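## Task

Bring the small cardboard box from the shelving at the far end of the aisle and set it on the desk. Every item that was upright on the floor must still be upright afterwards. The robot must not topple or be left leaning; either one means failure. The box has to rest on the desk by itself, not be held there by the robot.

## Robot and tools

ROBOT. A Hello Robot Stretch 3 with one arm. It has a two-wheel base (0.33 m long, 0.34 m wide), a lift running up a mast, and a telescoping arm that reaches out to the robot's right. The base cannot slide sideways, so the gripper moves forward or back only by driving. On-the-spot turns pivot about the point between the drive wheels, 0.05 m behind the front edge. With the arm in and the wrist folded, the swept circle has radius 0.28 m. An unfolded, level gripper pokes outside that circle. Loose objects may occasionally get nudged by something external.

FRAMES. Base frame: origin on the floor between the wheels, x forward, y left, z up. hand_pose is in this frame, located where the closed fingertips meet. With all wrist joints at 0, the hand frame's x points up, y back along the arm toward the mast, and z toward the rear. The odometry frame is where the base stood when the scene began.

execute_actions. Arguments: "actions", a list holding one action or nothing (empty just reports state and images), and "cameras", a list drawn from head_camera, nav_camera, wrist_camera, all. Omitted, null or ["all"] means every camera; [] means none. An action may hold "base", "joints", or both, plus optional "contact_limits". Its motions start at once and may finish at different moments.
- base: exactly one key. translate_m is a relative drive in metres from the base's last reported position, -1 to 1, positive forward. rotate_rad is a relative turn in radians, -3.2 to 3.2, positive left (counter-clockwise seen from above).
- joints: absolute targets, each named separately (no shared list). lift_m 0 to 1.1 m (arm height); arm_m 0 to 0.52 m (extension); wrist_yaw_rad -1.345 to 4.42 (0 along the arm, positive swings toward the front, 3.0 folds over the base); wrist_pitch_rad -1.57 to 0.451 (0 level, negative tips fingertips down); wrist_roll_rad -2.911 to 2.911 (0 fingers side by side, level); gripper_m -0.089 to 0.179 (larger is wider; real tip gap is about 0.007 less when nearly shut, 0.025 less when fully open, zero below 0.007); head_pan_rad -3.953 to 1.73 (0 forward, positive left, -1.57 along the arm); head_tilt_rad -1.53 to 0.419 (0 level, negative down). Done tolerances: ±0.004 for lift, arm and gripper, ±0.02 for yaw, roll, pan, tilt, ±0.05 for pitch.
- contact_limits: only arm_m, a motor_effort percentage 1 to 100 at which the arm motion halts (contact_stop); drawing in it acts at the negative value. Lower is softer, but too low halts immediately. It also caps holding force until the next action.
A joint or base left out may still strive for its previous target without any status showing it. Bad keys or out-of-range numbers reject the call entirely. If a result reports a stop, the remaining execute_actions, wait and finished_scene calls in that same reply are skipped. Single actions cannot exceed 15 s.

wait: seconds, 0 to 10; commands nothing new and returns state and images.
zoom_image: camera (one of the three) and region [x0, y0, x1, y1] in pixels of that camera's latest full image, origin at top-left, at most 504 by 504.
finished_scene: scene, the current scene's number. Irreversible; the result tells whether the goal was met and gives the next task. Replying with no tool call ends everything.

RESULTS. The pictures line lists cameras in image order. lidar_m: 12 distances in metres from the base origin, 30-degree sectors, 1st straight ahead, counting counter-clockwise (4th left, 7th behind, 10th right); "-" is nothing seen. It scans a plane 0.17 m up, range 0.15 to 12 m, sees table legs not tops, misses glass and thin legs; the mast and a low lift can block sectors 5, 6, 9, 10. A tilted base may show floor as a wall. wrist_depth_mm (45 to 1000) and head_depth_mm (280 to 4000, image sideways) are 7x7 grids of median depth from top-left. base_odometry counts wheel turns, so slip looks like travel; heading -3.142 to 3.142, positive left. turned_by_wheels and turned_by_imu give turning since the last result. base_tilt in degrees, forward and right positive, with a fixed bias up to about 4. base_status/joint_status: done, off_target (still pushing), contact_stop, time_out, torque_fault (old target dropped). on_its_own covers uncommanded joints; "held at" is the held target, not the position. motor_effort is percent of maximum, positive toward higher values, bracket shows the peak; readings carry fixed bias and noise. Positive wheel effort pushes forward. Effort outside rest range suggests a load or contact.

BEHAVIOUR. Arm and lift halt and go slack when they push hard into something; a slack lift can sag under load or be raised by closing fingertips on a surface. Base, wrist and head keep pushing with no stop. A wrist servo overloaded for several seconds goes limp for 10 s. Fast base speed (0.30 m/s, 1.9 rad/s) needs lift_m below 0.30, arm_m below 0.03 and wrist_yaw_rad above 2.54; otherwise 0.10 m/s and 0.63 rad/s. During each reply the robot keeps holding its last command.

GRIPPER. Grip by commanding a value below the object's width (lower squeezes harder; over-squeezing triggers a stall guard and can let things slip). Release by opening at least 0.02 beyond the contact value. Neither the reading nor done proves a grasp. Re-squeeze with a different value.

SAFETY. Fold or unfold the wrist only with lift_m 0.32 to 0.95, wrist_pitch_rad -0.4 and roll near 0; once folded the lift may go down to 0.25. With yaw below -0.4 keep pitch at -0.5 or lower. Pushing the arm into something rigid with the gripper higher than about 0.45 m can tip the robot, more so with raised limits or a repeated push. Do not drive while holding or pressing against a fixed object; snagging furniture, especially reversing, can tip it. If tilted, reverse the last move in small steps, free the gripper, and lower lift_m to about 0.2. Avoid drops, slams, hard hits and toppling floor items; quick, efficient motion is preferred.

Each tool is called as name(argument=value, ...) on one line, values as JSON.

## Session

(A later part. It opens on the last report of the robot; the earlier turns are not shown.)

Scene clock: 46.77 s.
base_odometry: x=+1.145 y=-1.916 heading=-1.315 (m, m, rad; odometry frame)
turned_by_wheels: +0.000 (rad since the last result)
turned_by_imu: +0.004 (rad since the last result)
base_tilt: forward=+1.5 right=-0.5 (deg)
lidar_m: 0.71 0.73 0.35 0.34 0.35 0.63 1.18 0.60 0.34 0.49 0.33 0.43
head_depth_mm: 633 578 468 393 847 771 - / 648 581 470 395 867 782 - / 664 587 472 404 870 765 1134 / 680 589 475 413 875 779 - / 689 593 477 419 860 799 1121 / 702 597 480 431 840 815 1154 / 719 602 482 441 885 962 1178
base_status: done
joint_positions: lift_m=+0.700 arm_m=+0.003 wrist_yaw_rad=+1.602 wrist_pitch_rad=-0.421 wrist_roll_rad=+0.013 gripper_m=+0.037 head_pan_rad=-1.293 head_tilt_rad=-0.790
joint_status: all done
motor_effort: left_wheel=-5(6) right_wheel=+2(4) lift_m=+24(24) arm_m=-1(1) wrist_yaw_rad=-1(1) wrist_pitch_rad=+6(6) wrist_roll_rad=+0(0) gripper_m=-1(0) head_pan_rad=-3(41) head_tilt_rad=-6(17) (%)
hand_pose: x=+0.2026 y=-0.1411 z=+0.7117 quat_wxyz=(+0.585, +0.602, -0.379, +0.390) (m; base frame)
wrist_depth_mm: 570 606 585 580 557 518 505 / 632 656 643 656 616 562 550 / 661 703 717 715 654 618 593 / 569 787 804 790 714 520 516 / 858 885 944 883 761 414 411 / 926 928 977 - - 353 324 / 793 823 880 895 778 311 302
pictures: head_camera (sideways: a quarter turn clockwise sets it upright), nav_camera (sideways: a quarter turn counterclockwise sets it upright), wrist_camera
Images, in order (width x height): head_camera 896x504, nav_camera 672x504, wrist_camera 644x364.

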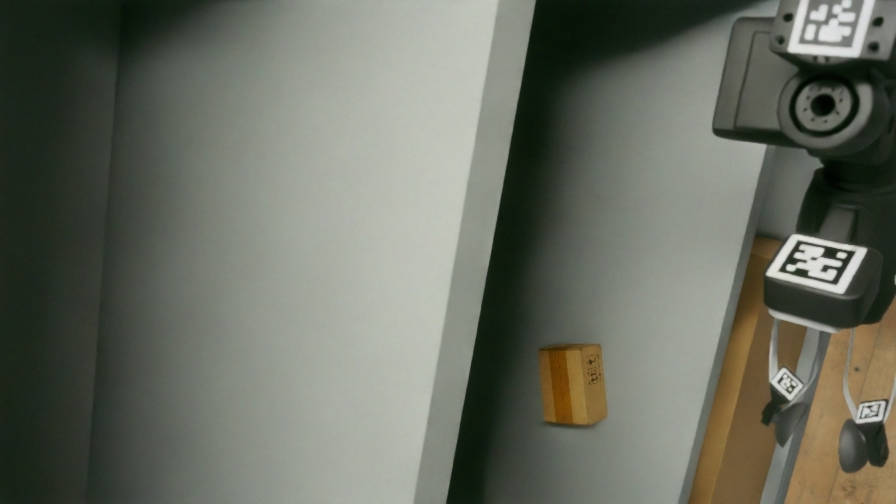

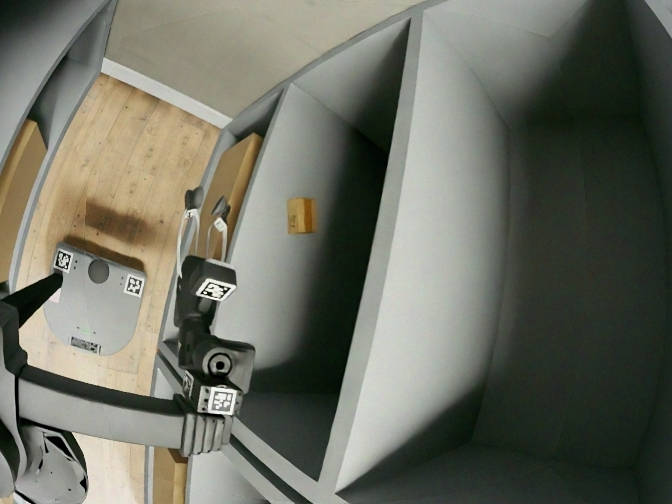

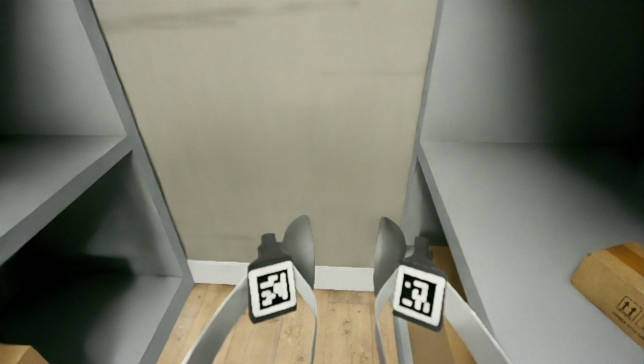

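execute_actions(actions=[{"base":{"translate_m":0.27}}], cameras=[])

execute_actions(actions=[{"joints":{"wrist_yaw_rad":0,"gripper_m":0.15,"wrist_pitch_rad":-0.7,"lift_m":0.76,"head_pan_rad":-1.57,"head_tilt_rad":-1.0}}])

Scene clock: 51.47 s.
base_odometry: x=+1.213 y=-2.177 heading=-1.315 (m, m, rad; odometry frame)
turned_by_wheels: +0.000 (rad since the last result)
turned_by_imu: +0.002 (rad since the last result)
base_tilt: forward=+1.4 right=-0.5 (deg)
lidar_m: 0.44 0.46 0.55 0.34 0.35 0.48 1.26 0.53 0.32 0.30 0.31 0.46
head_depth_mm: 630 578 467 392 847 771 - / 643 583 469 394 850 781 - / 660 585 472 402 871 763 892 / 675 589 475 408 876 779 - / 689 594 477 419 877 796 1122 / 697 598 480 429 881 815 1145 / 668 602 482 434 832 864 1064
base_status: done
joint_positions: lift_m=+0.700 arm_m=+0.003 wrist_yaw_rad=+1.602 wrist_pitch_rad=-0.421 wrist_roll_rad=+0.013 gripper_m=+0.037 head_pan_rad=-1.293 head_tilt_rad=-0.790
joint_status: not commanded
motor_effort: left_wheel=-4(6) right_wheel=+2(6) lift_m=+24(23) arm_m=-1(1) wrist_yaw_rad=-1(1) wrist_pitch_rad=+6(6) wrist_roll_rad=+0(0) gripper_m=+0(1) head_pan_rad=-3(3) head_tilt_rad=-5(6) (%)
hand_pose: x=+0.2026 y=-0.1411 z=+0.7117 quat_wxyz=(+0.585, +0.602, -0.379, +0.390) (m; base frame)
wrist_depth_mm: 351 341 336 330 321 293 266 / 382 378 365 362 352 305 290 / 430 412 406 400 394 334 317 / 473 465 453 450 429 364 349 / 504 531 513 500 469 392 392 / 555 612 595 569 - 355 353 / 647 721 706 685 642 317 308
pictures: none
No camera images: the call's "cameras" was empty. Leave "cameras" out to get every camera's image.

Scene clock: 53.27 s.
base_odometry: x=+1.213 y=-2.177 heading=-1.315 (m, m, rad; odometry frame)
turned_by_wheels: +0.000 (rad since the last result)
turned_by_imu: +0.000 (rad since the last result)
base_tilt: forward=+1.4 right=-0.6 (deg)
lidar_m: 0.44 0.45 0.54 0.34 0.35 0.48 1.26 0.53 0.32 0.30 0.31 0.46
head_depth_mm: 487 421 390 861 - - - / 488 422 390 865 - - - / 491 424 389 879 - - - / 493 425 388 881 814 1195 1131 / 495 427 389 873 809 1188 1133 / 498 429 390 878 811 1194 1136 / 500 430 392 878 802 1200 1137
base_status: not commanded
joint_positions: lift_m=+0.760 arm_m=+0.003 wrist_yaw_rad=+0.002 wrist_pitch_rad=-0.708 wrist_roll_rad=+0.013 gripper_m=+0.150 head_pan_rad=-1.563 head_tilt_rad=-0.987
joint_status: all done
motor_effort: left_wheel=-4(5) right_wheel=+2(3) lift_m=+23(25) arm_m=-1(1) wrist_yaw_rad=-2(3) wrist_pitch_rad=+2(6) wrist_roll_rad=+0(0) gripper_m=+0(77) head_pan_rad=-3(23) head_tilt_rad=-8(25) (%)
hand_pose: x=-0.0212 y=-0.3270 z=+0.7135 quat_wxyz=(+0.659, +0.244, -0.667, -0.246) (m; base frame)
wrist_depth_mm: 461 503 496 502 490 480 478 / 462 572 553 563 555 546 526 / 467 503 499 489 486 480 471 / 434 429 435 424 422 417 408 / 388 385 371 342 368 370 365 / 342 351 339 331 334 330 326 / 318 303 309 305 302 296 292
pictures: head_camera (sideways: a quarter turn clockwise sets it upright), nav_camera (sideways: a quarter turn counterclockwise sets it upright), wrist_camera
Images, in order (width x height): head_camera 896x504, nav_camera 672x504, wrist_camera 644x364.

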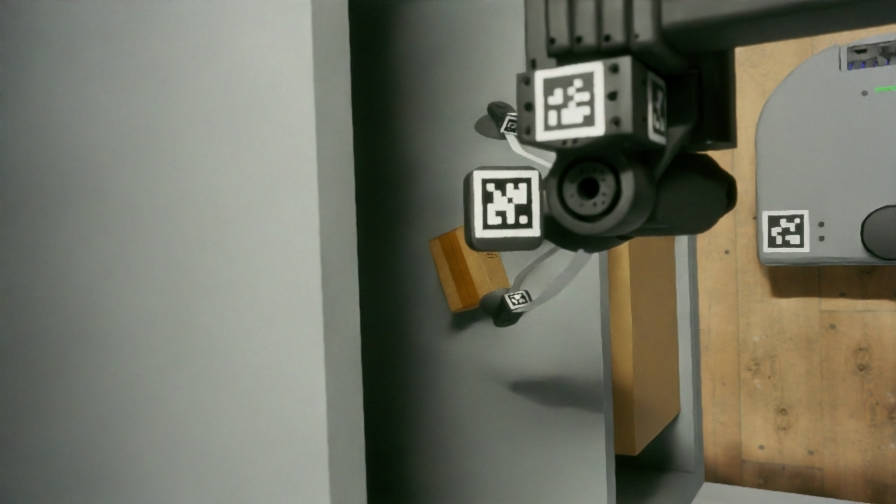

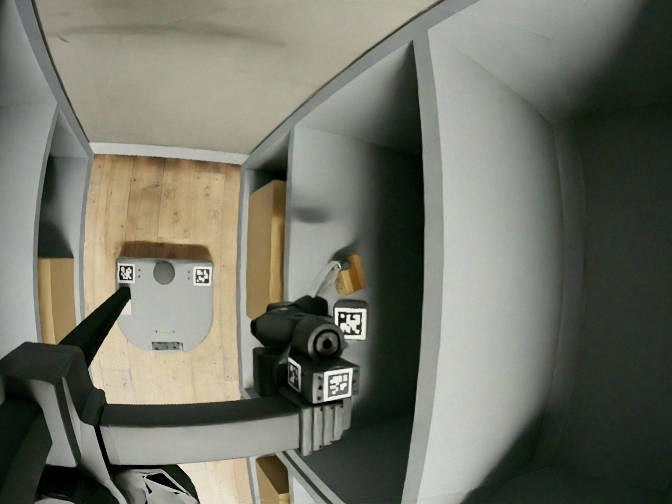

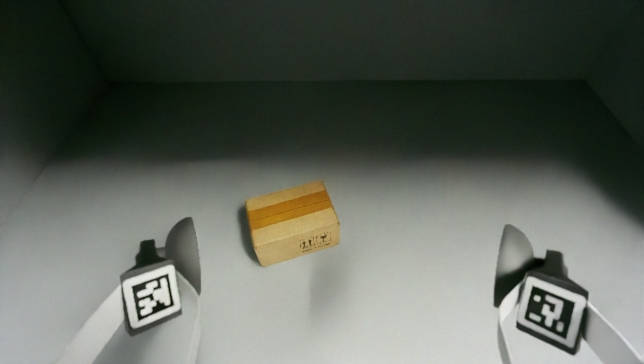

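execute_actions(actions=[{"base":{"translate_m":0.055},"joints":{"wrist_pitch_rad":-1.0,"lift_m":0.76,"arm_m":0.1}}])

Scene clock: 55.33 s.
base_odometry: x=+1.227 y=-2.230 heading=-1.315 (m, m, rad; odometry frame)
turned_by_wheels: +0.000 (rad since the last result)
turned_by_imu: +0.001 (rad since the last result)
base_tilt: forward=+1.4 right=-0.5 (deg)
lidar_m: 0.38 0.40 0.47 0.34 0.36 0.48 1.25 0.57 0.31 0.30 0.31 0.40
head_depth_mm: 486 420 389 - - - - / 488 421 385 - 868 1193 - / 490 424 387 - 799 1191 - / 493 425 388 870 807 1186 1134 / 495 427 389 875 810 1192 1136 / 498 429 390 876 802 1197 1134 / 500 431 392 877 804 1112 1112
base_status: done
joint_positions: lift_m=+0.760 arm_m=+0.100 wrist_yaw_rad=+0.001 wrist_pitch_rad=-1.003 wrist_roll_rad=+0.013 gripper_m=+0.150 head_pan_rad=-1.563 head_tilt_rad=-0.987
joint_status: all done
motor_effort: left_wheel=-4(6) right_wheel=+2(5) lift_m=+24(25) arm_m=+5(5) wrist_yaw_rad=-1(1) wrist_pitch_rad=+1(3) wrist_roll_rad=+0(0) gripper_m=+0(0) head_pan_rad=-3(3) head_tilt_rad=-7(7) (%)
hand_pose: x=-0.0215 y=-0.3621 z=+0.6695 quat_wxyz=(+0.616, +0.338, -0.624, -0.342) (m; base frame)
wrist_depth_mm: 399 422 413 407 405 392 386 / 381 389 382 375 365 363 354 / 366 365 352 348 341 336 335 / 337 334 323 274 314 311 312 / 318 317 306 298 301 301 294 / 297 296 289 286 282 280 277 / 285 276 274 273 267 263 261
pictures: head_camera (sideways: a quarter turn clockwise sets it upright), nav_camera (sideways: a quarter turn counterclockwise sets it upright), wrist_camera
Images, in order (width x height): head_camera 896x504, nav_camera 672x504, wrist_camera 644x364.

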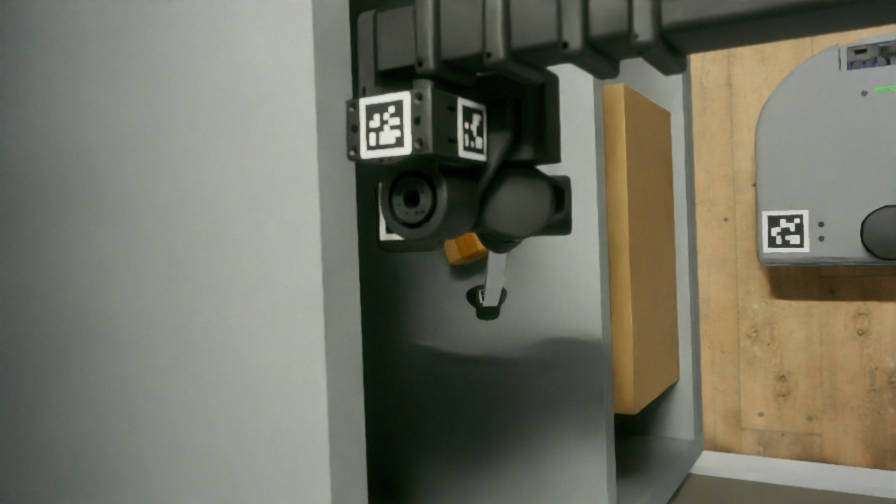

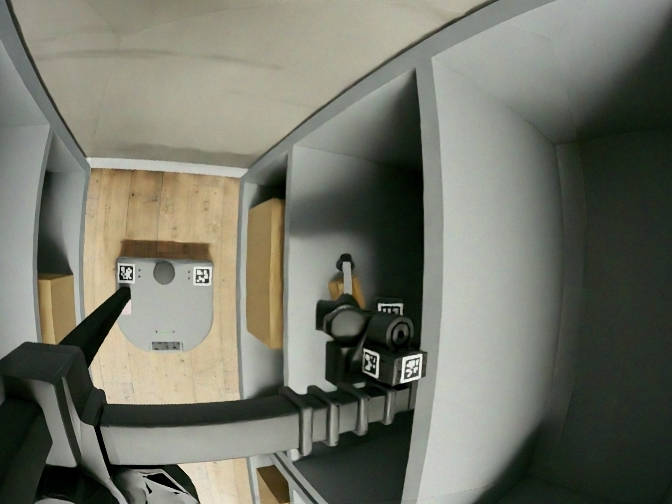

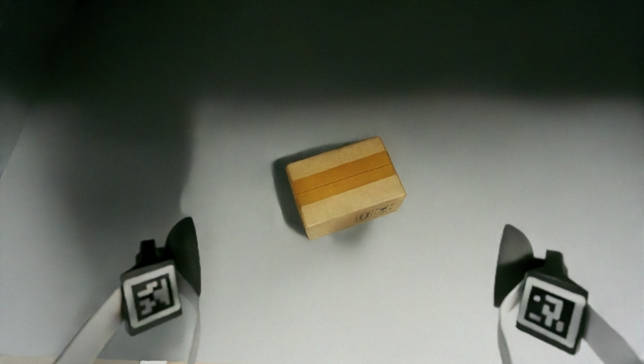

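execute_actions(actions=[{"joints":{"lift_m":0.70,"arm_m":0.175}}], cameras=["wrist_camera"])

Scene clock: 59.00 s.
base_odometry: x=+1.227 y=-2.230 heading=-1.315 (m, m, rad; odometry frame)
turned_by_wheels: +0.000 (rad since the last result)
turned_by_imu: -0.005 (rad since the last result)
base_tilt: forward=+1.4 right=-0.5 (deg)
lidar_m: 0.39 0.40 0.47 0.34 0.35 0.48 1.25 0.57 0.32 0.30 0.31 0.40
head_depth_mm: 482 418 388 871 - - - / 484 419 382 - 802 1195 - / 486 421 384 - 805 1197 - / 489 422 386 884 805 1190 1132 / 491 425 387 871 807 1189 1138 / 493 425 388 870 811 1193 1135 / 495 428 390 875 800 1124 1114
base_status: not commanded
joint_positions: lift_m=+0.700 arm_m=+0.175 wrist_yaw_rad=+0.000 wrist_pitch_rad=-1.007 wrist_roll_rad=+0.013 gripper_m=+0.150 head_pan_rad=-1.564 head_tilt_rad=-0.992
joint_status: all done
motor_effort: left_wheel=-1(15) right_wheel=-1(21) lift_m=+15(20) arm_m=+4(20) wrist_yaw_rad=+0(1) wrist_pitch_rad=+2(3) wrist_roll_rad=+0(0) gripper_m=-1(0) head_pan_rad=-3(3) head_tilt_rad=-5(7) (%)
hand_pose: x=-0.0216 y=-0.4363 z=+0.6095 quat_wxyz=(+0.615, +0.339, -0.623, -0.344) (m; base frame)
wrist_depth_mm: 341 333 326 324 315 313 306 / 312 309 304 297 295 291 283 / 290 285 280 277 274 270 266 / 272 265 262 258 254 251 251 / 250 253 246 192 232 239 233 / 238 238 231 180 222 224 222 / 224 219 220 214 214 210 208
pictures: wrist_camera
Images, in order (width x height): wrist_camera 644x364.

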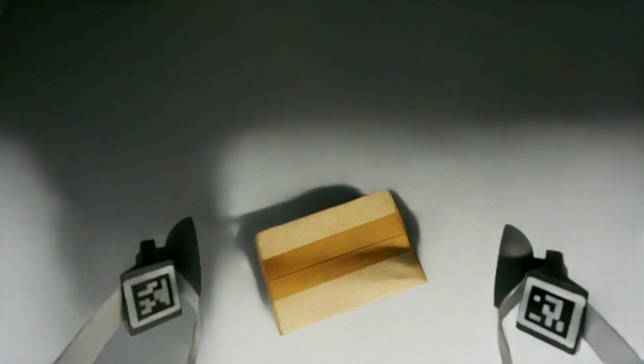

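execute_actions(actions=[{"joints":{"lift_m":0.705,"gripper_m":0.04}}], cameras=["wrist_camera"])

execute_actions(actions=[{"joints":{"lift_m":0.75}}], cameras=["wrist_camera"])

Scene clock: 60.90 s.
base_odometry: x=+1.227 y=-2.230 heading=-1.315 (m, m, rad; odometry frame)
turned_by_wheels: +0.000 (rad since the last result)
turned_by_imu: +0.000 (rad since the last result)
base_tilt: forward=+1.4 right=-0.5 (deg)
lidar_m: 0.39 0.40 0.47 0.34 0.36 0.48 1.25 0.57 0.32 0.30 0.31 0.40
head_depth_mm: 482 417 387 871 - - - / 484 419 383 - 800 1196 - / 486 421 384 - 803 1198 - / 488 423 386 866 807 1187 1132 / 491 425 387 869 808 1189 1134 / 493 426 388 870 809 1195 1138 / 496 428 389 876 802 1128 1112
base_status: not commanded
joint_positions: lift_m=+0.705 arm_m=+0.175 wrist_yaw_rad=+0.000 wrist_pitch_rad=-1.007 wrist_roll_rad=+0.013 gripper_m=+0.040 head_pan_rad=-1.564 head_tilt_rad=-0.992
joint_status: all done
motor_effort: left_wheel=-1(1) right_wheel=+0(0) lift_m=+23(23) arm_m=+4(4) wrist_yaw_rad=+0(0) wrist_pitch_rad=+2(2) wrist_roll_rad=+0(0) gripper_m=+0(82) head_pan_rad=-2(2) head_tilt_rad=-6(4) (%)
hand_pose: x=-0.0216 y=-0.4363 z=+0.6140 quat_wxyz=(+0.615, +0.339, -0.623, -0.344) (m; base frame)
wrist_depth_mm: 348 340 335 329 318 317 313 / 319 315 308 306 297 295 291 / 297 290 286 282 280 272 271 / 274 269 267 263 262 257 254 / 257 253 252 199 243 240 240 / 240 239 237 183 187 228 224 / 229 225 220 215 217 213 214
pictures: wrist_camera
Images, in order (width x height): wrist_camera 644x364.

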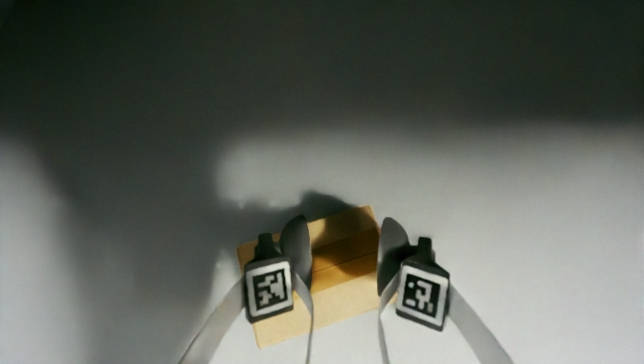

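Scene clock: 61.83 s.
base_odometry: x=+1.227 y=-2.230 heading=-1.315 (m, m, rad; odometry frame)
turned_by_wheels: +0.000 (rad since the last result)
turned_by_imu: +0.000 (rad since the last result)
base_tilt: forward=+1.4 right=-0.4 (deg)
lidar_m: 0.39 0.40 0.47 0.34 0.35 0.48 1.25 0.57 0.32 0.30 0.31 0.40
head_depth_mm: 482 418 384 - - - - / 484 419 382 - 802 1197 - / 486 421 384 826 804 1198 - / 488 422 386 857 806 1184 1129 / 491 424 387 871 809 1191 1132 / 493 426 388 871 811 1193 1137 / 496 428 390 876 802 1127 1114
base_status: not commanded
joint_positions: lift_m=+0.729 arm_m=+0.175 wrist_yaw_rad=+0.000 wrist_pitch_rad=-1.007 wrist_roll_rad=+0.013 gripper_m=+0.040 head_pan_rad=-1.564 head_tilt_rad=-0.992
joint_status: lift_m contact_stop (moved +0.025 of +0.045)
on_its_own: lift_m is slack since a contact_stop, until your next command for it (your +0.750 is given up)
motor_effort: left_wheel=-2(4) right_wheel=+1(3) lift_m=+19(42) arm_m=+4(4) wrist_yaw_rad=+0(0) wrist_pitch_rad=+2(3) wrist_roll_rad=+0(0) gripper_m=+0(1) head_pan_rad=-3(2) head_tilt_rad=-5(5) (%)
hand_pose: x=-0.0216 y=-0.4363 z=+0.6386 quat_wxyz=(+0.615, +0.339, -0.623, -0.344) (m; base frame)
wrist_depth_mm: 374 371 364 362 352 345 343 / 345 342 336 334 331 324 321 / 324 321 316 311 306 303 293 / 301 301 294 292 285 282 277 / 283 283 275 224 269 266 261 / 267 261 261 207 212 250 247 / 249 247 239 238 237 238 232
pictures: wrist_camera
Images, in order (width x height): wrist_camera 644x364.

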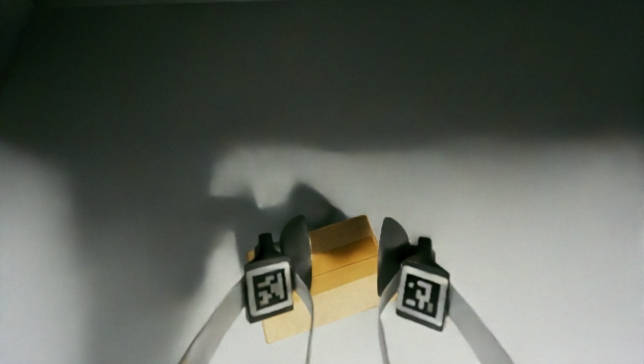

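execute_actions(actions=[{"joints":{"lift_m":0.72,"gripper_m":0.15,"wrist_pitch_rad":-1.3,"arm_m":0.235}}], cameras=["wrist_camera","nav_camera"])

execute_actions(actions=[{"joints":{"lift_m":0.675}}], cameras=["wrist_camera"])

Scene clock: 63.77 s.
base_odometry: x=+1.227 y=-2.230 heading=-1.315 (m, m, rad; odometry frame)
turned_by_wheels: +0.000 (rad since the last result)
turned_by_imu: +0.001 (rad since the last result)
base_tilt: forward=+1.4 right=-0.6 (deg)
lidar_m: 0.39 0.40 0.47 0.34 0.35 0.48 1.25 0.57 0.32 0.30 0.31 0.40
head_depth_mm: 482 417 385 - - - - / 484 419 383 854 801 1196 - / 486 421 384 831 804 1199 - / 489 422 387 821 805 1187 1129 / 491 424 387 872 809 1187 1130 / 493 426 388 873 810 1197 1140 / 496 427 390 876 801 1130 1115
base_status: not commanded
joint_positions: lift_m=+0.720 arm_m=+0.235 wrist_yaw_rad=+0.000 wrist_pitch_rad=-1.297 wrist_roll_rad=+0.013 gripper_m=+0.150 head_pan_rad=-1.564 head_tilt_rad=-0.992
joint_status: all done
motor_effort: left_wheel=-1(2) right_wheel=+1(1) lift_m=+16(18) arm_m=+5(7) wrist_yaw_rad=+0(0) wrist_pitch_rad=-1(2) wrist_roll_rad=+0(0) gripper_m=+0(81) head_pan_rad=-3(2) head_tilt_rad=-5(4) (%)
hand_pose: x=-0.0216 y=-0.4257 z=+0.6058 quat_wxyz=(+0.560, +0.424, -0.567, -0.430) (m; base frame)
wrist_depth_mm: 261 259 254 250 246 243 238 / 258 254 251 246 242 239 236 / 254 248 246 240 239 235 231 / 249 246 242 240 235 231 230 / 246 243 236 186 230 229 227 / 245 240 235 185 228 226 222 / 238 235 233 229 227 224 218
pictures: nav_camera (sideways: a quarter turn counterclockwise sets it upright), wrist_camera
Images, in order (width x height): nav_camera 672x504, wrist_camera 644x364.

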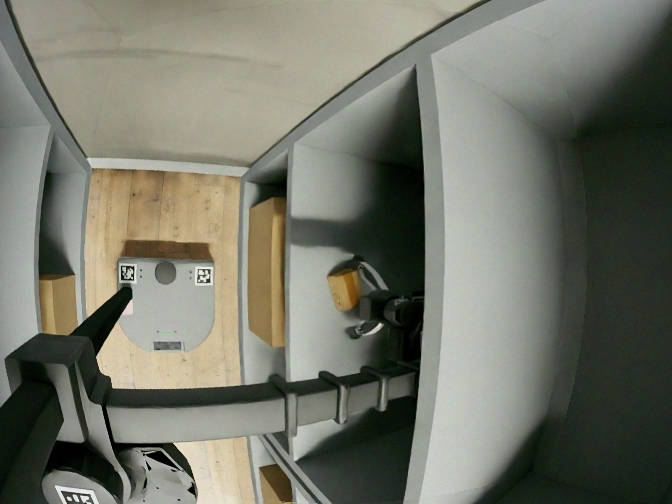

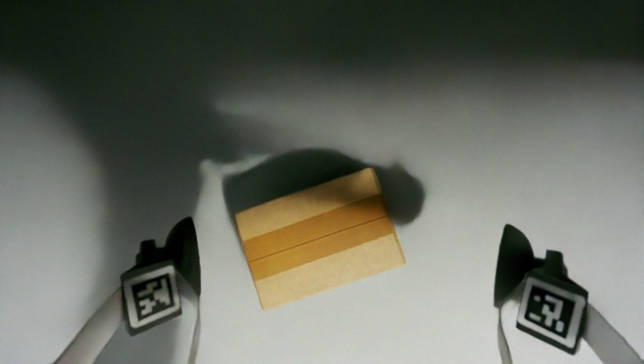

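Scene clock: 65.00 s.
base_odometry: x=+1.227 y=-2.230 heading=-1.315 (m, m, rad; odometry frame)
turned_by_wheels: +0.000 (rad since the last result)
turned_by_imu: +0.000 (rad since the last result)
base_tilt: forward=+1.5 right=-0.5 (deg)
lidar_m: 0.39 0.40 0.47 0.34 0.35 0.48 1.25 0.57 0.32 0.30 0.31 0.40
head_depth_mm: 482 417 388 869 - - - / 484 419 382 - 803 1194 - / 486 421 384 828 803 1200 - / 489 423 387 832 808 1186 1131 / 491 424 387 871 807 1187 1130 / 493 426 388 873 810 1195 1134 / 496 428 389 874 801 1126 1107
base_status: not commanded
joint_positions: lift_m=+0.675 arm_m=+0.235 wrist_yaw_rad=+0.000 wrist_pitch_rad=-1.298 wrist_roll_rad=+0.013 gripper_m=+0.150 head_pan_rad=-1.564 head_tilt_rad=-0.992
joint_status: all done
motor_effort: left_wheel=-1(0) right_wheel=+0(0) lift_m=+15(15) arm_m=+5(5) wrist_yaw_rad=+1(1) wrist_pitch_rad=-1(0) wrist_roll_rad=+1(0) gripper_m=+0(0) head_pan_rad=-3(3) head_tilt_rad=-5(4) (%)
hand_pose: x=-0.0216 y=-0.4254 z=+0.5607 quat_wxyz=(+0.560, +0.425, -0.567, -0.431) (m; base frame)
wrist_depth_mm: 212 207 207 202 199 197 194 / 208 206 201 199 196 192 191 / 206 201 198 196 193 190 187 / 202 199 196 143 190 189 184 / 199 197 142 141 185 186 184 / 195 195 141 139 184 183 180 / 195 190 187 185 183 180 177
pictures: wrist_camera
Images, in order (width x height): wrist_camera 644x364.

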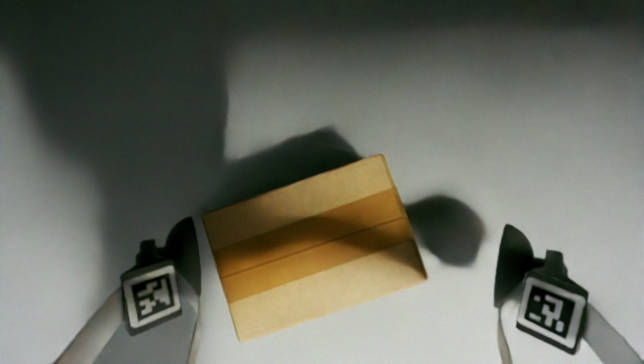

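execute_actions(actions=[{"joints":{"lift_m":0.655,"wrist_yaw_rad":0.1}}], cameras=[])

execute_actions(actions=[{"joints":{"gripper_m":0.06}}], cameras=[])

execute_actions(actions=[{"joints":{"lift_m":0.70}}], cameras=["wrist_camera"])

Scene clock: 66.27 s.
base_odometry: x=+1.227 y=-2.230 heading=-1.315 (m, m, rad; odometry frame)
turned_by_wheels: +0.000 (rad since the last result)
turned_by_imu: +0.000 (rad since the last result)
base_tilt: forward=+1.4 right=-0.5 (deg)
lidar_m: 0.39 0.40 0.47 0.34 0.36 0.48 1.25 0.57 0.32 0.30 0.31 0.40
head_depth_mm: 482 418 388 860 807 - - / 484 419 383 - 800 1202 - / 486 421 384 832 803 1198 - / 490 423 386 836 805 1191 1134 / 492 424 387 871 809 1186 1134 / 493 426 389 872 809 1193 1138 / 496 428 390 876 800 1126 1112
base_status: not commanded
joint_positions: lift_m=+0.658 arm_m=+0.235 wrist_yaw_rad=+0.098 wrist_pitch_rad=-1.298 wrist_roll_rad=+0.013 gripper_m=+0.150 head_pan_rad=-1.564 head_tilt_rad=-0.992
joint_status: lift_m contact_stop (moved -0.018 of -0.020); the others done
on_its_own: lift_m is slack since a contact_stop, until your next command for it
motor_effort: left_wheel=-2(1) right_wheel=+0(1) lift_m=+18(20) arm_m=+5(5) wrist_yaw_rad=+1(2) wrist_pitch_rad=+0(0) wrist_roll_rad=+0(0) gripper_m=-2(2) head_pan_rad=-3(3) head_tilt_rad=-5(5) (%)
hand_pose: x=-0.0172 y=-0.4252 z=+0.5431 quat_wxyz=(+0.580, +0.452, -0.545, -0.403) (m; base frame)
wrist_depth_mm: 193 190 188 184 182 178 176 / 190 187 186 182 179 176 173 / 186 185 182 179 175 174 170 / 185 182 178 125 126 172 169 / 182 178 125 124 123 169 166 / 179 - 124 122 121 167 163 / 177 173 170 167 166 165 161
pictures: none
No camera images: the call's "cameras" was empty. Leave "cameras" out to get every camera's image.

not run: a stop came earlier in this reply.

not run: a stop came earlier in this reply.

execute_actions(actions=[{"joints":{"gripper_m":0.06,"lift_m":0.667}}], cameras=[])

execute_actions(actions=[{"joints":{"lift_m":0.70}}], cameras=["wrist_camera"])

Scene clock: 67.83 s.
base_odometry: x=+1.227 y=-2.230 heading=-1.315 (m, m, rad; odometry frame)
turned_by_wheels: +0.000 (rad since the last result)
turned_by_imu: +0.000 (rad since the last result)
base_tilt: forward=+1.5 right=-0.5 (deg)
lidar_m: 0.39 0.40 0.47 0.34 0.35 0.48 1.25 0.57 0.32 0.30 0.31 0.40
head_depth_mm: 482 417 388 865 810 - - / 484 419 382 - 801 1197 - / 486 421 384 836 802 1200 - / 489 423 386 850 806 1191 1129 / 490 424 387 870 807 1187 1133 / 493 426 388 869 811 1198 1139 / 495 428 390 875 801 1126 1110
base_status: not commanded
joint_positions: lift_m=+0.667 arm_m=+0.235 wrist_yaw_rad=+0.098 wrist_pitch_rad=-1.298 wrist_roll_rad=+0.013 gripper_m=+0.061 head_pan_rad=-1.564 head_tilt_rad=-0.992
joint_status: all done
motor_effort: left_wheel=-1(2) right_wheel=+0(1) lift_m=+24(27) arm_m=+5(6) wrist_yaw_rad=+2(2) wrist_pitch_rad=+0(0) wrist_roll_rad=+1(0) gripper_m=-19(89) head_pan_rad=-2(2) head_tilt_rad=-4(5) (%)
hand_pose: x=-0.0171 y=-0.4252 z=+0.5522 quat_wxyz=(+0.580, +0.452, -0.545, -0.403) (m; base frame)
wrist_depth_mm: 201 198 196 192 189 187 183 / 199 196 193 188 187 185 181 / 195 193 190 186 186 182 178 / 193 189 187 133 132 179 177 / 190 189 132 129 128 176 175 / 187 184 128 127 127 174 172 / 185 182 180 176 175 172 171
pictures: none
No camera images: the call's "cameras" was empty. Leave "cameras" out to get every camera's image.

Scene clock: 68.93 s.
base_odometry: x=+1.227 y=-2.230 heading=-1.315 (m, m, rad; odometry frame)
turned_by_wheels: +0.000 (rad since the last result)
turned_by_imu: +0.000 (rad since the last result)
base_tilt: forward=+1.4 right=-0.5 (deg)
lidar_m: 0.39 0.40 0.47 0.34 0.35 0.48 1.25 0.57 0.32 0.30 0.31 0.40
head_depth_mm: 482 418 387 868 - - - / 484 419 382 856 802 1192 - / 487 421 384 836 803 1202 - / 489 423 386 830 808 1192 1132 / 491 425 386 869 808 1192 1136 / 494 426 389 874 812 1196 1137 / 496 428 390 874 801 1125 1114
base_status: not commanded
joint_positions: lift_m=+0.700 arm_m=+0.235 wrist_yaw_rad=+0.098 wrist_pitch_rad=-1.300 wrist_roll_rad=+0.013 gripper_m=+0.061 head_pan_rad=-1.564 head_tilt_rad=-0.992
joint_status: all done
motor_effort: left_wheel=-1(2) right_wheel=+1(0) lift_m=+24(27) arm_m=+5(5) wrist_yaw_rad=+1(1) wrist_pitch_rad=+0(0) wrist_roll_rad=+0(1) gripper_m=-19(19) head_pan_rad=-2(3) head_tilt_rad=-5(5) (%)
hand_pose: x=-0.0172 y=-0.4247 z=+0.5851 quat_wxyz=(+0.580, +0.452, -0.545, -0.403) (m; base frame)
wrist_depth_mm: 237 234 231 227 225 221 217 / 233 231 226 227 220 218 216 / 232 229 223 220 218 214 213 / 228 225 220 133 133 212 209 / 226 219 132 131 130 209 208 / 222 220 129 127 127 207 203 / 217 216 212 208 205 204 200
pictures: wrist_camera
Images, in order (width x height): wrist_camera 644x364.

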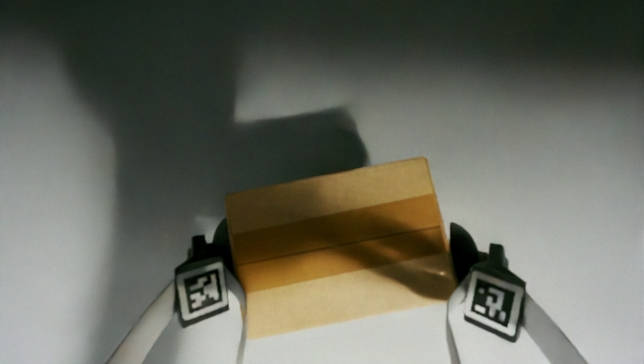

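execute_actions(actions=[{"joints":{"arm_m":0.0,"head_pan_rad":-3.1,"head_tilt_rad":-0.7}}], cameras=[])

execute_actions(actions=[{"base":{"translate_m":-1.0}}], cameras=[])

execute_actions(actions=[{"base":{"translate_m":-0.5}}], cameras=["head_camera","nav_camera"])

Scene clock: 72.23 s.
base_odometry: x=+1.227 y=-2.230 heading=-1.315 (m, m, rad; odometry frame)
turned_by_wheels: +0.000 (rad since the last result)
turned_by_imu: +0.001 (rad since the last result)
base_tilt: forward=+1.4 right=-0.5 (deg)
lidar_m: 0.39 0.40 0.47 0.34 0.35 0.48 1.25 0.57 0.32 0.30 0.31 0.40
head_depth_mm: 1300 1444 1393 1290 1386 1327 - / 3988 1977 1911 1821 1560 - - / 3979 3081 2285 1890 1585 1452 - / - 3094 2359 1914 1596 1365 1199 / 3934 3156 2368 1869 1601 1371 1206 / 1351 1329 1319 1327 1412 1299 1169 / 1074 1083 1090 1127 859 858 1140
base_status: not commanded
joint_positions: lift_m=+0.700 arm_m=+0.003 wrist_yaw_rad=+0.100 wrist_pitch_rad=-1.300 wrist_roll_rad=+0.013 gripper_m=+0.061 head_pan_rad=-3.093 head_tilt_rad=-0.705
joint_status: all done
joint sent to its limit — the command would take arm_m past its lower limit, so that joint was sent only as far as its limit.
motor_effort: left_wheel=-1(1) right_wheel=+1(0) lift_m=+25(23) arm_m=-5(5) wrist_yaw_rad=+0(2) wrist_pitch_rad=+0(0) wrist_roll_rad=+0(0) gripper_m=-19(19) head_pan_rad=-3(41) head_tilt_rad=+3(27) (%)
hand_pose: x=-0.0171 y=-0.1933 z=+0.5850 quat_wxyz=(+0.580, +0.453, -0.544, -0.403) (m; base frame)
wrist_depth_mm: 239 236 232 228 225 221 216 / 238 234 230 225 224 219 216 / 422 548 463 419 410 402 233 / 448 656 781 133 134 692 650 / 453 667 132 130 130 750 743 / 470 638 129 127 127 724 715 / 480 641 738 126 - 712 711
pictures: none
No camera images: the call's "cameras" was empty. Leave "cameras" out to get every camera's image.

Scene clock: 83.70 s.
base_odometry: x=+0.974 y=-1.262 heading=-1.315 (m, m, rad; odometry frame)
turned_by_wheels: +0.000 (rad since the last result)
turned_by_imu: +0.000 (rad since the last result)
base_tilt: forward=+1.4 right=-0.5 (deg)
lidar_m: 1.16 0.51 0.34 0.32 0.33 0.53 0.76 0.53 0.34 0.32 0.33 0.51
head_depth_mm: 3065 2945 2321 1212 1100 1241 - / 3089 3080 2336 1886 1239 - - / 3056 3064 2343 1892 1587 1447 - / 3105 3123 2360 1890 1602 1371 1200 / 3070 3006 2378 1907 1602 1380 1205 / 3084 3196 2400 1924 1610 1374 1184 / 3105 3202 2416 1923 1606 961 1092
base_status: done
joint_positions: lift_m=+0.700 arm_m=+0.003 wrist_yaw_rad=+0.100 wrist_pitch_rad=-1.300 wrist_roll_rad=+0.013 gripper_m=+0.061 head_pan_rad=-3.093 head_tilt_rad=-0.704
joint_status: not commanded
motor_effort: left_wheel=+0(6) right_wheel=+1(3) lift_m=+25(25) arm_m=-5(5) wrist_yaw_rad=+1(1) wrist_pitch_rad=+0(0) wrist_roll_rad=+0(0) gripper_m=-19(19) head_pan_rad=-3(3) head_tilt_rad=+3(3) (%)
hand_pose: x=-0.0171 y=-0.1933 z=+0.5850 quat_wxyz=(+0.580, +0.453, -0.544, -0.403) (m; base frame)
wrist_depth_mm: 239 235 231 211 201 191 181 / 450 575 424 246 230 219 217 / 742 717 709 498 443 406 506 / 787 761 765 133 132 748 734 / 799 793 132 130 130 732 715 / 780 781 129 127 126 721 714 / 773 759 744 126 - 709 705
pictures: none
No camera images: the call's "cameras" was empty. Leave "cameras" out to get every camera's image.

Scene clock: 90.17 s.
base_odometry: x=+0.847 y=-0.779 heading=-1.315 (m, m, rad; odometry frame)
turned_by_wheels: +0.000 (rad since the last result)
turned_by_imu: +0.000 (rad since the last result)
base_tilt: forward=+1.4 right=-0.5 (deg)
lidar_m: 1.32 0.45 0.37 0.29 0.31 0.30 2.41 2.75 1.97 0.32 0.40 0.46
head_depth_mm: 2609 2861 2315 1870 1574 1405 - / 2601 2857 2334 1881 1568 - - / 2610 2840 2349 1902 1591 1452 - / 2610 2838 2358 1914 1588 1366 1200 / 2568 2871 2364 1908 1600 1372 1206 / 2576 2911 2396 1916 1606 1376 1207 / 2626 2905 2401 1928 1614 1387 1217
base_status: done
joint_positions: lift_m=+0.700 arm_m=+0.003 wrist_yaw_rad=+0.100 wrist_pitch_rad=-1.300 wrist_roll_rad=+0.013 gripper_m=+0.061 head_pan_rad=-3.093 head_tilt_rad=-0.704
joint_status: not commanded
motor_effort: left_wheel=-1(6) right_wheel=+0(3) lift_m=+23(25) arm_m=-5(5) wrist_yaw_rad=+0(1) wrist_pitch_rad=+0(0) wrist_roll_rad=+0(0) gripper_m=-19(19) head_pan_rad=-3(3) head_tilt_rad=+2(2) (%)
hand_pose: x=-0.0171 y=-0.1933 z=+0.5850 quat_wxyz=(+0.580, +0.453, -0.544, -0.403) (m; base frame)
wrist_depth_mm: 243 234 217 521 798 779 751 / 442 440 489 615 759 757 771 / 723 737 709 732 750 764 734 / 809 788 775 134 133 757 725 / 783 794 132 131 129 744 718 / 770 753 128 127 126 721 708 / 746 741 765 126 - 712 705
pictures: head_camera (sideways: a quarter turn clockwise sets it upright), nav_camera (sideways: a quarter turn counterclockwise sets it upright)
Images, in order (width x height): head_camera 896x504, nav_camera 672x504.

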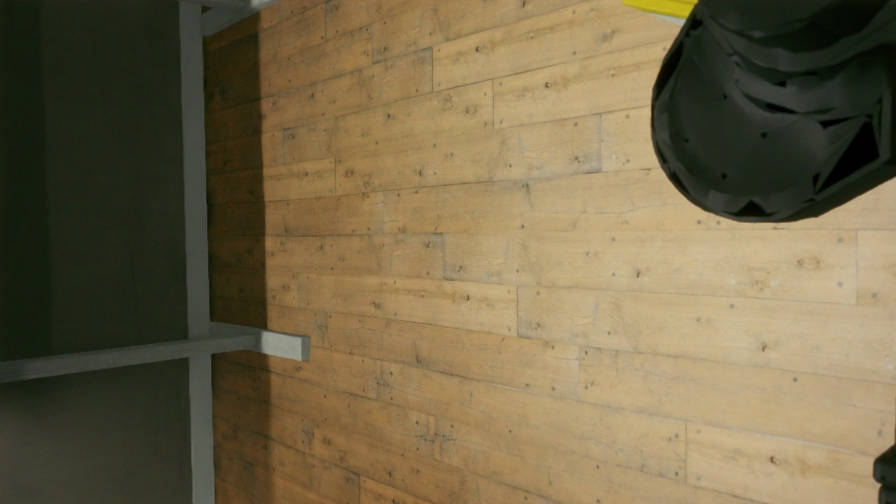

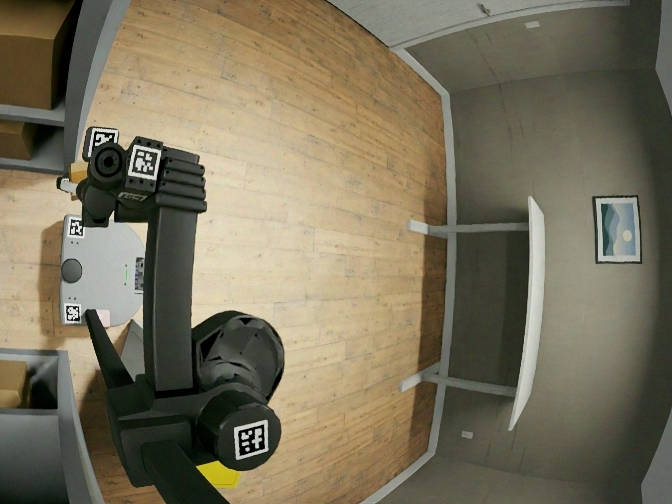

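execute_actions(actions=[{"base":{"translate_m":-1.0},"joints":{"lift_m":1.05}}], cameras=[])

execute_actions(actions=[{"base":{"translate_m":-0.35}}], cameras=[])

execute_actions(actions=[{"base":{"rotate_rad":-1.67},"joints":{"head_pan_rad":-1.57,"head_tilt_rad":-0.6}}])

Scene clock: 101.50 s.
base_odometry: x=+0.594 y=+0.189 heading=-1.315 (m, m, rad; odometry frame)
turned_by_wheels: +0.000 (rad since the last result)
turned_by_imu: +0.000 (rad since the last result)
base_tilt: forward=+1.5 right=-0.5 (deg)
lidar_m: 0.73 0.52 0.70 1.83 1.90 1.61 1.85 1.44 1.98 1.89 1.97 1.09
head_depth_mm: - - - - 1520 1356 1186 / - - - - 1524 1361 1192 / - - - - 1537 1367 1197 / - - - - 1540 1373 1201 / - - - - 1551 1377 1202 / - - - - 1555 1378 1208 / - - - - 1559 1385 1211
base_status: done
joint_positions: lift_m=+1.050 arm_m=+0.003 wrist_yaw_rad=+0.100 wrist_pitch_rad=-1.300 wrist_roll_rad=+0.013 gripper_m=+0.061 head_pan_rad=-3.093 head_tilt_rad=-0.704
joint_status: all done
motor_effort: left_wheel=+0(6) right_wheel=+0(7) lift_m=+25(25) arm_m=-5(5) wrist_yaw_rad=+0(1) wrist_pitch_rad=+0(0) wrist_roll_rad=+0(0) gripper_m=-19(19) head_pan_rad=-3(3) head_tilt_rad=+2(2) (%)
hand_pose: x=-0.0171 y=-0.1933 z=+0.9351 quat_wxyz=(+0.580, +0.453, -0.544, -0.403) (m; base frame)
wrist_depth_mm: - - - - - - - / - - - - - - - / - - - - - - - / - - - 134 134 - - / - - 132 130 129 - - / - - 129 128 127 - - / 831 - - - - - -
pictures: none
No camera images: the call's "cameras" was empty. Leave "cameras" out to get every camera's image.

Scene clock: 106.07 s.
base_odometry: x=+0.506 y=+0.527 heading=-1.315 (m, m, rad; odometry frame)
turned_by_wheels: +0.000 (rad since the last result)
turned_by_imu: +0.000 (rad since the last result)
base_tilt: forward=+1.4 right=-0.5 (deg)
lidar_m: 0.95 0.83 1.91 1.82 1.88 1.31 1.50 1.11 2.00 1.90 1.98 1.45
head_depth_mm: - - - - 1515 1354 1193 / - - - - 1524 1360 1187 / - - - - 1539 1366 1194 / - - - - 1542 1370 1199 / - - - - 1543 1380 1205 / - - - - 1536 1374 1204 / - - - - 1541 1381 1214
base_status: done
joint_positions: lift_m=+1.050 arm_m=+0.003 wrist_yaw_rad=+0.100 wrist_pitch_rad=-1.300 wrist_roll_rad=+0.013 gripper_m=+0.061 head_pan_rad=-3.093 head_tilt_rad=-0.704
joint_status: not commanded
motor_effort: left_wheel=+0(6) right_wheel=+0(3) lift_m=+24(23) arm_m=-5(5) wrist_yaw_rad=+1(1) wrist_pitch_rad=+0(0) wrist_roll_rad=+0(0) gripper_m=-19(19) head_pan_rad=-3(3) head_tilt_rad=+2(3) (%)
hand_pose: x=-0.0171 y=-0.1933 z=+0.9351 quat_wxyz=(+0.580, +0.453, -0.544, -0.403) (m; base frame)
wrist_depth_mm: - - - - - - - / - - - - - - - / - - - - - - - / - - - 134 133 - - / - - 133 131 130 - - / - - 128 127 127 - - / - - - - - - -
pictures: none
No camera images: the call's "cameras" was empty. Leave "cameras" out to get every camera's image.

Scene clock: 109.67 s.
base_odometry: x=+0.506 y=+0.527 heading=-2.985 (m, m, rad; odometry frame)
turned_by_wheels: -1.670 (rad since the last result)
turned_by_imu: -1.677 (rad since the last result)
base_tilt: forward=+1.5 right=-0.5 (deg)
lidar_m: 1.90 1.91 1.51 1.43 0.98 1.99 1.82 1.84 1.31 1.50 1.11 1.87
head_depth_mm: 1376 1193 - - - - - / 1364 1200 - - - - - / 1354 1212 - - - - - / 1327 1141 814 1876 - 1476 299 / 1313 1086 819 1852 1744 1460 1298 / 1287 1100 790 1810 1758 1475 1260 / 1267 1113 795 1783 1759 1474 1265
base_status: done
joint_positions: lift_m=+1.050 arm_m=+0.003 wrist_yaw_rad=+0.100 wrist_pitch_rad=-1.300 wrist_roll_rad=+0.013 gripper_m=+0.061 head_pan_rad=-1.577 head_tilt_rad=-0.606
joint_status: all done
motor_effort: left_wheel=+2(7) right_wheel=-2(4) lift_m=+24(25) arm_m=-5(5) wrist_yaw_rad=+1(1) wrist_pitch_rad=+0(0) wrist_roll_rad=+0(0) gripper_m=-19(19) head_pan_rad=+3(40) head_tilt_rad=+2(16) (%)
hand_pose: x=-0.0171 y=-0.1933 z=+0.9351 quat_wxyz=(+0.580, +0.453, -0.544, -0.403) (m; base frame)
wrist_depth_mm: - - - - - - - / - - - - - - - / - - - - - - - / - - - 133 133 - - / - - 132 130 129 - - / - - 128 128 127 - - / - - - - - - -
pictures: head_camera (sideways: a quarter turn clockwise sets it upright), nav_camera (sideways: a quarter turn counterclockwise sets it upright), wrist_camera
Images, in order (width x height): head_camera 896x504, nav_camera 672x504, wrist_camera 644x364.

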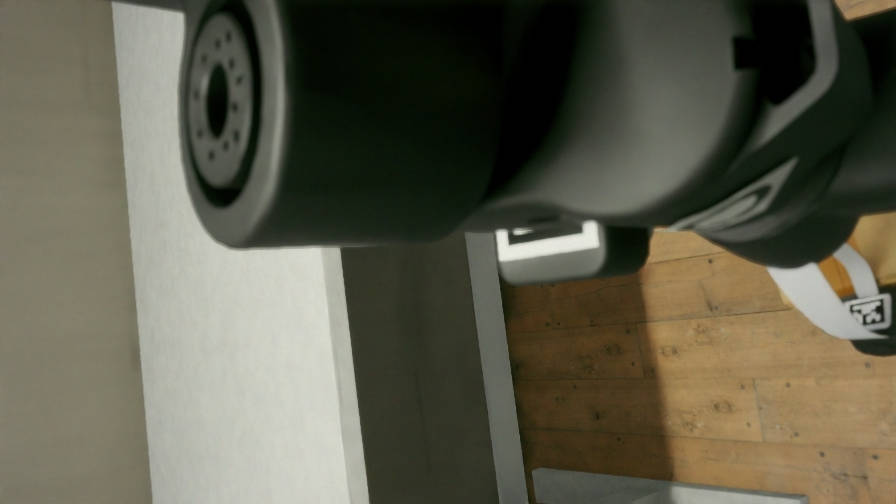

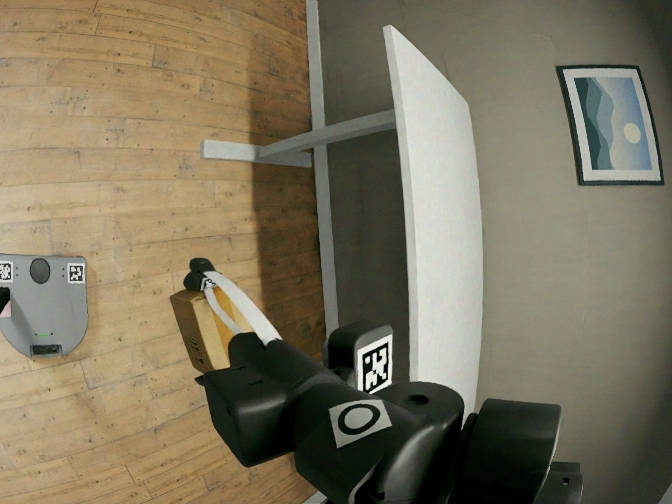

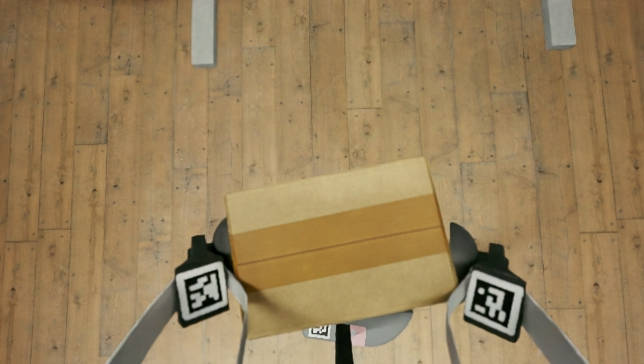

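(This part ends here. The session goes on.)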